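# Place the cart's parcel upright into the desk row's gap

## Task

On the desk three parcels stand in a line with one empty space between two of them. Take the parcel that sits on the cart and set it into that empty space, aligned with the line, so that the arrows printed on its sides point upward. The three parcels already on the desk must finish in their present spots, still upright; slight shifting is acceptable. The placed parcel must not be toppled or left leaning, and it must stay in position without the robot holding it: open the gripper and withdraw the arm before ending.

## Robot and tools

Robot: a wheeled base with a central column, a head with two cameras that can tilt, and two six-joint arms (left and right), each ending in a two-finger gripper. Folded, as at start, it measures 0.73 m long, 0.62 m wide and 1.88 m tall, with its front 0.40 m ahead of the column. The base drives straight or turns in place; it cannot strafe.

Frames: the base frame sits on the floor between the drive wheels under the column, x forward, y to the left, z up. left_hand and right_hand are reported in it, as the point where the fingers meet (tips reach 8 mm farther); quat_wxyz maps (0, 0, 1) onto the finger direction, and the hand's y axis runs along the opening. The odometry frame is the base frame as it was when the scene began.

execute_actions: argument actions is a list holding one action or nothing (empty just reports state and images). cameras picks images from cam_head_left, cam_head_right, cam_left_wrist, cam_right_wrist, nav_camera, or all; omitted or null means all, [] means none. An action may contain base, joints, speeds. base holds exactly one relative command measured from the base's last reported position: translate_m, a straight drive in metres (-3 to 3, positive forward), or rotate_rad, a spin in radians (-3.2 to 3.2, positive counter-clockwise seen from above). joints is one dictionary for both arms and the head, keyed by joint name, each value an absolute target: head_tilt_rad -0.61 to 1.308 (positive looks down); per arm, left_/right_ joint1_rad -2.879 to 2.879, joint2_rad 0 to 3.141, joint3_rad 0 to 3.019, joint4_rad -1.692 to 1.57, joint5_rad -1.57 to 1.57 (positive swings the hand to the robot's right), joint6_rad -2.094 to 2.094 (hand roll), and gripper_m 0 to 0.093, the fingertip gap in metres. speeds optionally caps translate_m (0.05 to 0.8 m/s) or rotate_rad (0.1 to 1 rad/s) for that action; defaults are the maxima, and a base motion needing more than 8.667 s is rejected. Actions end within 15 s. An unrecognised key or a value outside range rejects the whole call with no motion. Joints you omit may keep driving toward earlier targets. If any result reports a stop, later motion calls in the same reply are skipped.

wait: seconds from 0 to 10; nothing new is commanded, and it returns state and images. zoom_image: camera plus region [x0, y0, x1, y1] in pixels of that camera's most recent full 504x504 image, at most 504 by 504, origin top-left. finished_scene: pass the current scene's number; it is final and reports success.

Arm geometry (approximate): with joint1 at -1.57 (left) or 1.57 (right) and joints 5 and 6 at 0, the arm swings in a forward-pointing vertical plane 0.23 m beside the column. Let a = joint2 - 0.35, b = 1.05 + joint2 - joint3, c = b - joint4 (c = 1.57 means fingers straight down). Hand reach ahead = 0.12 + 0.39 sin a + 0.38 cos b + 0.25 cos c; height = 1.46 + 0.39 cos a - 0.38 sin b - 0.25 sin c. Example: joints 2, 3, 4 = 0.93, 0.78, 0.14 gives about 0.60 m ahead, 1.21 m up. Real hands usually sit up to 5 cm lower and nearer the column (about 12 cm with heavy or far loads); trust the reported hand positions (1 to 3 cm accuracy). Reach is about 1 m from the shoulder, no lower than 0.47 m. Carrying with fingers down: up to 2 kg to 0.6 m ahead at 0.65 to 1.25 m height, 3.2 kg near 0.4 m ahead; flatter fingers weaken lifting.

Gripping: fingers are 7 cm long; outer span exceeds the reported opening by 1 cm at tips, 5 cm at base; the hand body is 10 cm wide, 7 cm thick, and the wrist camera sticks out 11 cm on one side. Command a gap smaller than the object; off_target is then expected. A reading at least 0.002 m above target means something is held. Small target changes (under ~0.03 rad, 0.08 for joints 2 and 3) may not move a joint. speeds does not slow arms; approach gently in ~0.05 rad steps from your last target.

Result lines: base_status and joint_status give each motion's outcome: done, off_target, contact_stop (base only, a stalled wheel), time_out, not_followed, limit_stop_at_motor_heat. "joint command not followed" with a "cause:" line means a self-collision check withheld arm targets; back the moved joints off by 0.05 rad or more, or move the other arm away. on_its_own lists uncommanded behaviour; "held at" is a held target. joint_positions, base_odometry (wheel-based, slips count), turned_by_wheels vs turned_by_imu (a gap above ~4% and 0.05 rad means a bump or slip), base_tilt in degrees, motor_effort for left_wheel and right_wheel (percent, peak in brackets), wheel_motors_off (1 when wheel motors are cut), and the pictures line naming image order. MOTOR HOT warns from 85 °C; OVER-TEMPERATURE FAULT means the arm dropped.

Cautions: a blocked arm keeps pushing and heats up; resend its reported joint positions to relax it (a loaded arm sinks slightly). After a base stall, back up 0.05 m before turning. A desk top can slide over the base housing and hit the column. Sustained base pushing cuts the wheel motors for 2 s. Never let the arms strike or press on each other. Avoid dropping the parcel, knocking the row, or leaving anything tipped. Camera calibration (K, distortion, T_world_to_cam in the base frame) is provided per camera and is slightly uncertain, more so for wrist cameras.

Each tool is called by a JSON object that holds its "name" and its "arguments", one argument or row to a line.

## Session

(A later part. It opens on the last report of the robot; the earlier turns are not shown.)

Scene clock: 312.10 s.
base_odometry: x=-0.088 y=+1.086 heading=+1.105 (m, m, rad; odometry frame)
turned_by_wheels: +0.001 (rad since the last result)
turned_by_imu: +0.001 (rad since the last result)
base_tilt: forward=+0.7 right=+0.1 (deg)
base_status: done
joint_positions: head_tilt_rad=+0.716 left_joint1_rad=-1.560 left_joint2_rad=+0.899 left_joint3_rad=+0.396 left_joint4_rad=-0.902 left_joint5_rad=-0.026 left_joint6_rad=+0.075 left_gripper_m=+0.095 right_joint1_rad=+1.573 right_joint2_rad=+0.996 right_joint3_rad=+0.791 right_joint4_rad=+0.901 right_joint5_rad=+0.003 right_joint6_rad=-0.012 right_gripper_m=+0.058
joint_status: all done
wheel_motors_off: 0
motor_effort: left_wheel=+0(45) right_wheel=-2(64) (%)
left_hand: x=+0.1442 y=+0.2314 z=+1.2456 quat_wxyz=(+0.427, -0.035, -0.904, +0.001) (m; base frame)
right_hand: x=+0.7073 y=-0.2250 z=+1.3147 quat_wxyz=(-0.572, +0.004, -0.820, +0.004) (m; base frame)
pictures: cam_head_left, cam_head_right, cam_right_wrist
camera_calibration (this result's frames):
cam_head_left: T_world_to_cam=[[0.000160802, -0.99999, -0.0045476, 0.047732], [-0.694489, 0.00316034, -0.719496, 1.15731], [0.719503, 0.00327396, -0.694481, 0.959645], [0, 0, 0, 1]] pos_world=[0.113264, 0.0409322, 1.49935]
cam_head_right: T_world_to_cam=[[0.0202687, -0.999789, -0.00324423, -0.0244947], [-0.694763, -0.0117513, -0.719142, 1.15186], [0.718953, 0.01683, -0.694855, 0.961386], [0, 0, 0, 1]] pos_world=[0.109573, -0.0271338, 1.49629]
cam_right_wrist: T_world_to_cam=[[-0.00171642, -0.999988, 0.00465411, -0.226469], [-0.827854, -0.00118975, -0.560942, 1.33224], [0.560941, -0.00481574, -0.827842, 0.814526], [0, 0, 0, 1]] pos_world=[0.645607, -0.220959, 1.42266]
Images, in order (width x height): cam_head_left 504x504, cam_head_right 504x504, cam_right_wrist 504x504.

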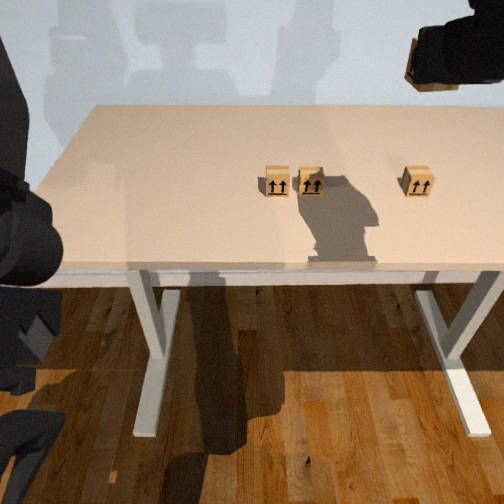

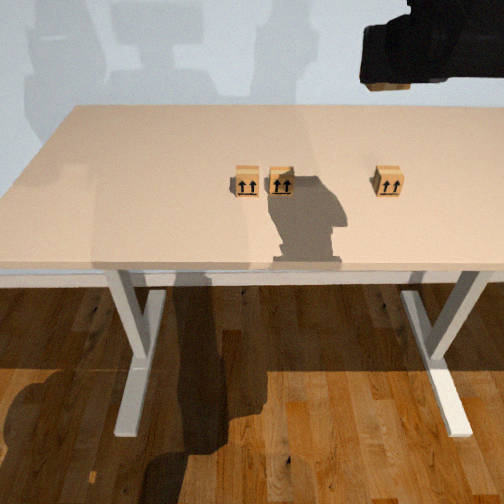

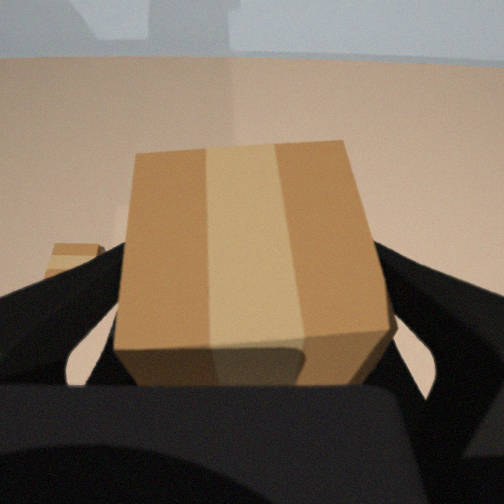

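{"name": "execute_actions", "arguments": {
  "actions": [
    {"joints":{"right_joint2_rad":1.815,"right_joint3_rad":1.335,"right_joint4_rad":1.2}}
  ],
  "cameras": ["cam_head_left"]
}}

{"name": "execute_actions", "arguments": {
  "actions": [
    {"base":{"translate_m":0.13},"joints":{"head_tilt_rad":0.8}}
  ],
  "cameras": ["cam_head_left","cam_head_right","cam_right_wrist"]
}}

Scene clock: 325.47 s.
base_odometry: x=-0.088 y=+1.086 heading=+1.105 (m, m, rad; odometry frame)
turned_by_wheels: +0.000 (rad since the last result)
turned_by_imu: +0.000 (rad since the last result)
base_tilt: forward=+0.6 right=+0.2 (deg)
base_status: not commanded
joint_positions: head_tilt_rad=+0.716 left_joint1_rad=-1.560 left_joint2_rad=+0.899 left_joint3_rad=+0.396 left_joint4_rad=-0.902 left_joint5_rad=-0.026 left_joint6_rad=+0.075 left_gripper_m=+0.095 right_joint1_rad=+1.573 right_joint2_rad=+1.835 right_joint3_rad=+1.324 right_joint4_rad=+1.190 right_joint5_rad=+0.003 right_joint6_rad=-0.012 right_gripper_m=+0.058
joint_status: all done
wheel_motors_off: 0
motor_effort: left_wheel=+0(0) right_wheel=-4(4) (%)
left_hand: x=+0.1442 y=+0.2314 z=+1.2456 quat_wxyz=(+0.427, -0.035, -0.904, +0.001) (m; base frame)
right_hand: x=+0.7414 y=-0.2244 z=+1.0168 quat_wxyz=(-0.565, +0.004, -0.825, +0.004) (m; base frame)
pictures: cam_head_left
camera_calibration (this result's frames):
cam_head_left: T_world_to_cam=[[0.000160801, -0.99999, -0.0045476, 0.047732], [-0.694489, 0.00316034, -0.719496, 1.15731], [0.719503, 0.00327396, -0.694481, 0.959646], [0, 0, 0, 1]] pos_world=[0.113264, 0.0409322, 1.49935]
Images, in order (width x height): cam_head_left 504x504.

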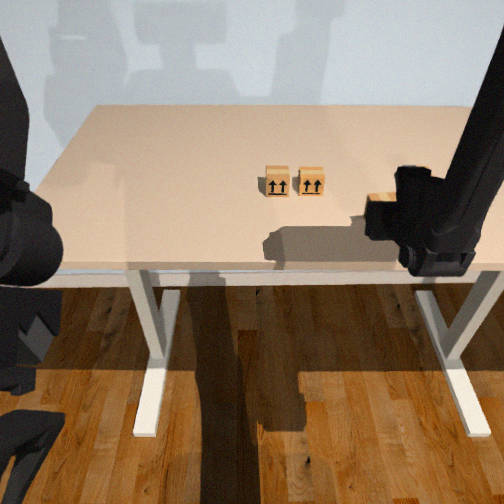

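Scene clock: 327.10 s.
base_odometry: x=-0.030 y=+1.202 heading=+1.104 (m, m, rad; odometry frame)
turned_by_wheels: -0.001 (rad since the last result)
turned_by_imu: -0.001 (rad since the last result)
base_tilt: forward=+0.5 right=+0.2 (deg)
base_status: done
joint_positions: head_tilt_rad=+0.802 left_joint1_rad=-1.560 left_joint2_rad=+0.900 left_joint3_rad=+0.398 left_joint4_rad=-0.902 left_joint5_rad=-0.026 left_joint6_rad=+0.075 left_gripper_m=+0.095 right_joint1_rad=+1.572 right_joint2_rad=+1.832 right_joint3_rad=+1.332 right_joint4_rad=+1.190 right_joint5_rad=+0.003 right_joint6_rad=-0.012 right_gripper_m=+0.058
joint_status: all done
wheel_motors_off: 0
motor_effort: left_wheel=-1(39) right_wheel=+1(63) (%)
left_hand: x=+0.1450 y=+0.2314 z=+1.2453 quat_wxyz=(+0.426, -0.035, -0.904, +0.001) (m; base frame)
right_hand: x=+0.7465 y=-0.2251 z=+1.0205 quat_wxyz=(-0.570, +0.004, -0.822, +0.004) (m; base frame)
pictures: cam_head_left, cam_head_right, cam_right_wrist
camera_calibration (this result's frames):
cam_head_left: T_world_to_cam=[[-0.000231249, -0.99999, -0.00454456, 0.0477469], [-0.753845, 0.00316034, -0.657045, 1.0641], [0.657052, 0.00327396, -0.753838, 1.05418], [0, 0, 0, 1]] pos_world=[0.109531, 0.0409322, 1.49406]
cam_head_right: T_world_to_cam=[[0.0199142, -0.999789, -0.0049769, -0.0218086], [-0.754088, -0.0117513, -0.656669, 1.05861], [0.656472, 0.01683, -0.754163, 1.05584], [0, 0, 0, 1]] pos_world=[0.105589, -0.0271338, 1.49133]
cam_right_wrist: T_world_to_cam=[[-0.00189048, -0.999983, 0.00552906, -0.225898], [-0.831262, -0.00150203, -0.555878, 1.19701], [0.555877, -0.00564698, -0.831245, 0.556036], [0, 0, 0, 1]] pos_world=[0.685513, -0.220957, 1.12884]
Images, in order (width x height): cam_head_left 504x504, cam_head_right 504x504, cam_right_wrist 504x504.

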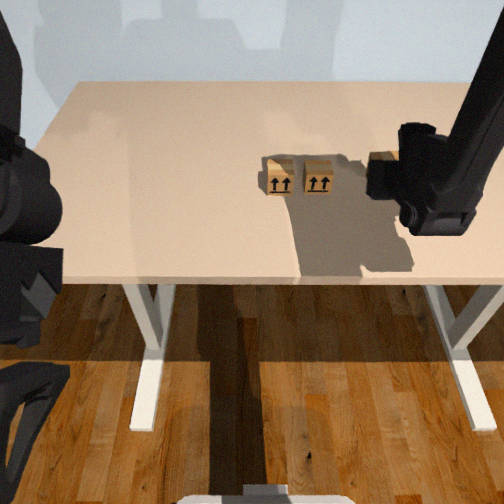

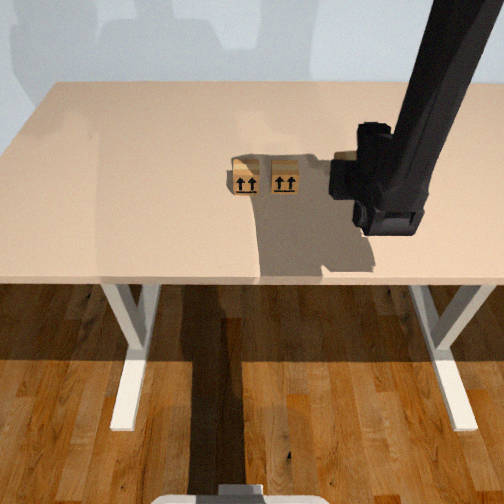

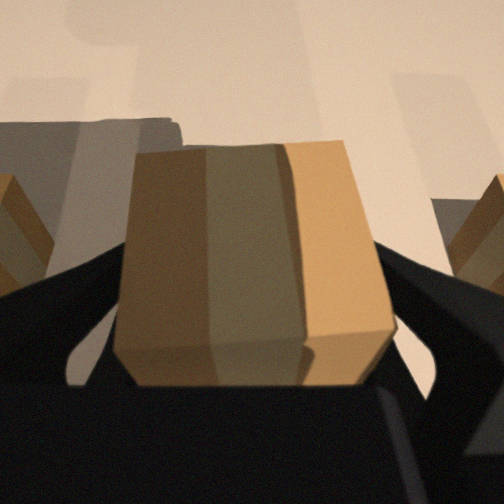

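{"name": "execute_actions", "arguments": {
  "actions": [
    {"joints":{"right_joint2_rad":1.93,"right_joint3_rad":1.5,"right_joint4_rad":1.13}}
  ],
  "cameras": ["cam_head_left","cam_right_wrist"]
}}

Scene clock: 341.00 s.
base_odometry: x=-0.030 y=+1.202 heading=+1.104 (m, m, rad; odometry frame)
turned_by_wheels: +0.000 (rad since the last result)
turned_by_imu: +0.000 (rad since the last result)
base_tilt: forward=+0.5 right=+0.3 (deg)
base_status: not commanded
joint_positions: head_tilt_rad=+0.802 left_joint1_rad=-1.560 left_joint2_rad=+0.900 left_joint3_rad=+0.398 left_joint4_rad=-0.902 left_joint5_rad=-0.026 left_joint6_rad=+0.075 left_gripper_m=+0.095 right_joint1_rad=+1.572 right_joint2_rad=+1.924 right_joint3_rad=+1.487 right_joint4_rad=+1.133 right_joint5_rad=+0.003 right_joint6_rad=-0.012 right_gripper_m=+0.058
joint_status: all done
wheel_motors_off: 0
motor_effort: left_wheel=-1(1) right_wheel=+1(1) (%)
left_hand: x=+0.1450 y=+0.2314 z=+1.2453 quat_wxyz=(+0.426, -0.035, -0.904, +0.001) (m; base frame)
right_hand: x=+0.7726 y=-0.2251 z=+0.9883 quat_wxyz=(-0.573, +0.004, -0.820, +0.004) (m; base frame)
pictures: cam_head_left, cam_right_wrist
camera_calibration (this result's frames):
cam_head_left: T_world_to_cam=[[-0.00023125, -0.99999, -0.00454456, 0.0477469], [-0.753845, 0.00316034, -0.657045, 1.0641], [0.657052, 0.00327396, -0.753838, 1.05418], [0, 0, 0, 1]] pos_world=[0.109531, 0.0409322, 1.49406]
cam_right_wrist: T_world_to_cam=[[-0.00193553, -0.999983, 0.0055118, -0.225569], [-0.827426, -0.0014938, -0.561573, 1.20342], [0.561571, -0.00564755, -0.827409, 0.506509], [0, 0, 0, 1]] pos_world=[0.710867, -0.220907, 1.09614]
Images, in order (width x height): cam_head_left 504x504, cam_right_wrist 504x504.

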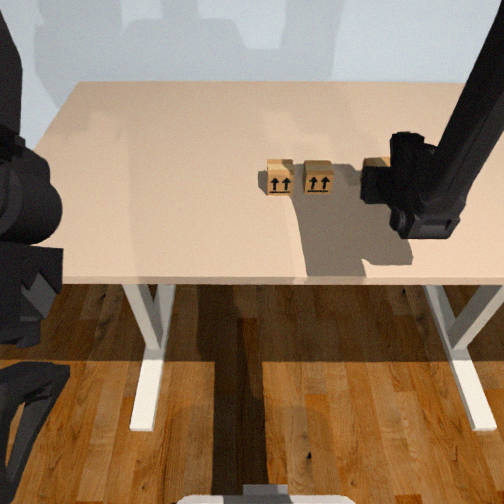

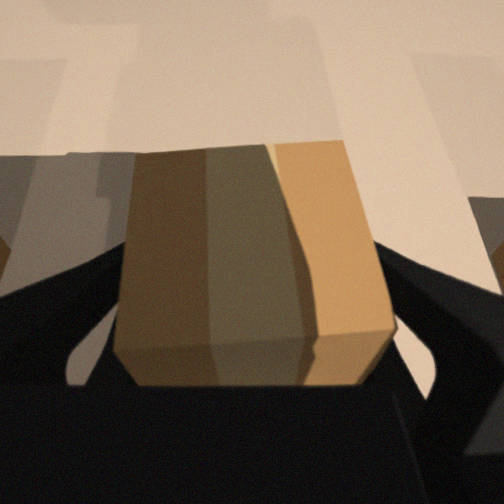

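{"name": "execute_actions", "arguments": {
  "actions": [
    {"joints":{"right_joint2_rad":1.97,"right_joint4_rad":1.16}}
  ],
  "cameras": ["cam_right_wrist"]
}}

{"name": "execute_actions", "arguments": {
  "actions": [
    {"joints":{"right_gripper_m":0.085}}
  ],
  "cameras": ["cam_right_wrist"]
}}

{"name": "execute_actions", "arguments": {
  "actions": [
    {"base":{"translate_m":-0.45},"joints":{"head_tilt_rad":0.55}}
  ],
  "cameras": ["cam_head_left","cam_right_wrist"]
}}

Scene clock: 351.17 s.
base_odometry: x=-0.030 y=+1.202 heading=+1.104 (m, m, rad; odometry frame)
turned_by_wheels: +0.000 (rad since the last result)
turned_by_imu: +0.000 (rad since the last result)
base_tilt: forward=+0.5 right=+0.3 (deg)
base_status: not commanded
joint_positions: head_tilt_rad=+0.802 left_joint1_rad=-1.560 left_joint2_rad=+0.900 left_joint3_rad=+0.398 left_joint4_rad=-0.902 left_joint5_rad=-0.026 left_joint6_rad=+0.075 left_gripper_m=+0.095 right_joint1_rad=+1.572 right_joint2_rad=+1.941 right_joint3_rad=+1.490 right_joint4_rad=+1.155 right_joint5_rad=+0.003 right_joint6_rad=-0.008 right_gripper_m=+0.058
joint_status: all done
wheel_motors_off: 0
motor_effort: left_wheel=-1(1) right_wheel=+1(2) (%)
left_hand: x=+0.1450 y=+0.2314 z=+1.2453 quat_wxyz=(+0.426, -0.035, -0.904, +0.001) (m; base frame)
right_hand: x=+0.7676 y=-0.2251 z=+0.9828 quat_wxyz=(-0.576, +0.002, -0.818, +0.003) (m; base frame)
pictures: cam_right_wrist
camera_calibration (this result's frames):
cam_right_wrist: T_world_to_cam=[[-0.00326884, -0.999993, 0.00190178, -0.220977], [-0.823329, 0.00161197, -0.567562, 1.19962], [0.567555, -0.00342106, -0.823329, 0.496663], [0, 0, 0, 1]] pos_world=[0.705072, -0.22121, 1.09019]
Images, in order (width x height): cam_right_wrist 504x504.

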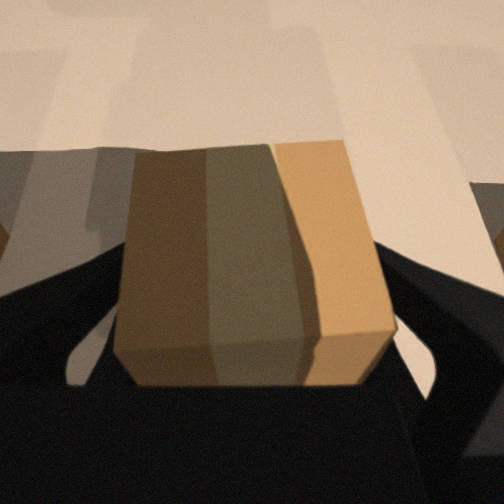

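Scene clock: 351.83 s.
base_odometry: x=-0.030 y=+1.202 heading=+1.104 (m, m, rad; odometry frame)
turned_by_wheels: +0.000 (rad since the last result)
turned_by_imu: +0.000 (rad since the last result)
base_tilt: forward=+0.7 right=+0.1 (deg)
base_status: not commanded
joint_positions: head_tilt_rad=+0.802 left_joint1_rad=-1.560 left_joint2_rad=+0.900 left_joint3_rad=+0.398 left_joint4_rad=-0.902 left_joint5_rad=-0.026 left_joint6_rad=+0.075 left_gripper_m=+0.095 right_joint1_rad=+1.572 right_joint2_rad=+1.948 right_joint3_rad=+1.490 right_joint4_rad=+1.155 right_joint5_rad=+0.003 right_joint6_rad=-0.008 right_gripper_m=+0.085
joint_status: all done
wheel_motors_off: 0
motor_effort: left_wheel=-1(1) right_wheel=+1(1) (%)
left_hand: x=+0.1450 y=+0.2314 z=+1.2453 quat_wxyz=(+0.426, -0.035, -0.904, +0.001) (m; base frame)
right_hand: x=+0.7645 y=-0.2251 z=+0.9786 quat_wxyz=(-0.573, +0.002, -0.820, +0.003) (m; base frame)
pictures: cam_right_wrist
camera_calibration (this result's frames):
cam_right_wrist: T_world_to_cam=[[-0.00324968, -0.999993, 0.00192681, -0.221016], [-0.826993, 0.0016042, -0.56221, 1.19227], [0.562203, -0.00342046, -0.826992, 0.502662], [0, 0, 0, 1]] pos_world=[0.702686, -0.221208, 1.08643]
Images, in order (width x height): cam_right_wrist 504x504.

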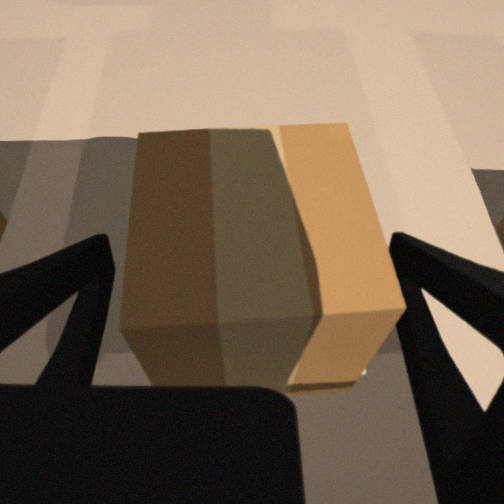

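Scene clock: 354.27 s.
base_odometry: x=-0.232 y=+0.801 heading=+1.102 (m, m, rad; odometry frame)
turned_by_wheels: -0.001 (rad since the last result)
turned_by_imu: -0.001 (rad since the last result)
base_tilt: forward=+0.6 right=+0.4 (deg)
base_status: done
joint_positions: head_tilt_rad=+0.567 left_joint1_rad=-1.560 left_joint2_rad=+0.898 left_joint3_rad=+0.395 left_joint4_rad=-0.902 left_joint5_rad=-0.026 left_joint6_rad=+0.075 left_gripper_m=+0.095 right_joint1_rad=+1.571 right_joint2_rad=+1.956 right_joint3_rad=+1.493 right_joint4_rad=+1.155 right_joint5_rad=+0.003 right_joint6_rad=-0.008 right_gripper_m=+0.085
joint_status: all done
wheel_motors_off: 0
motor_effort: left_wheel=-1(39) right_wheel=+1(71) (%)
left_hand: x=+0.1437 y=+0.2314 z=+1.2459 quat_wxyz=(+0.427, -0.035, -0.904, +0.001) (m; base frame)
right_hand: x=+0.7621 y=-0.2256 z=+0.9742 quat_wxyz=(-0.571, +0.003, -0.821, +0.003) (m; base frame)
pictures: cam_head_left, cam_right_wrist
camera_calibration (this result's frames):
cam_head_left: T_world_to_cam=[[0.000833098, -0.99999, -0.00447353, 0.0475843], [-0.580169, 0.00316034, -0.81449, 1.29789], [0.814495, 0.00327396, -0.580161, 0.778842], [0, 0, 0, 1]] pos_world=[0.11859, 0.0409322, 1.50918]
cam_right_wrist: T_world_to_cam=[[-0.00361639, -0.99999, 0.00260659, -0.221973], [-0.82977, 0.00154604, -0.558103, 1.18593], [0.558094, -0.00418119, -0.829767, 0.506093], [0, 0, 0, 1]] pos_world=[0.700802, -0.221688, 1.08239]
Images, in order (width x height): cam_head_left 504x504, cam_right_wrist 504x504.

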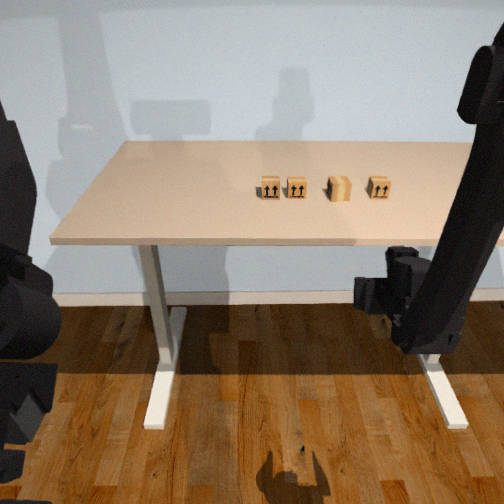

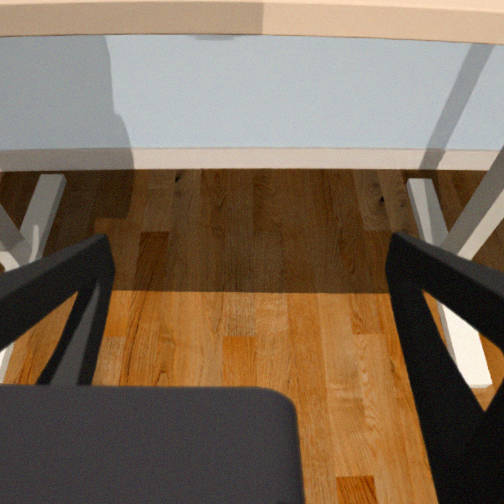

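{"name": "zoom_image", "arguments": {
  "camera": "cam_head_left",
  "region": [250,150,400,225]
}}

Region (250, 150, 400, 225) of cam_head_left's 504x504 image, scaled by 3.360, with more detail than that image has.

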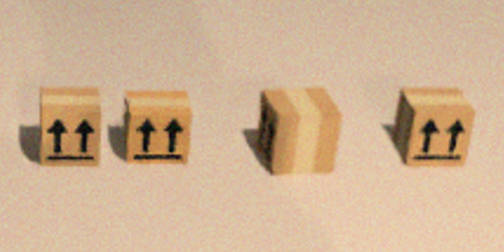

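{"name": "finished_scene", "arguments": {
  "scene": 1
}}

The scene is finished: the task was done.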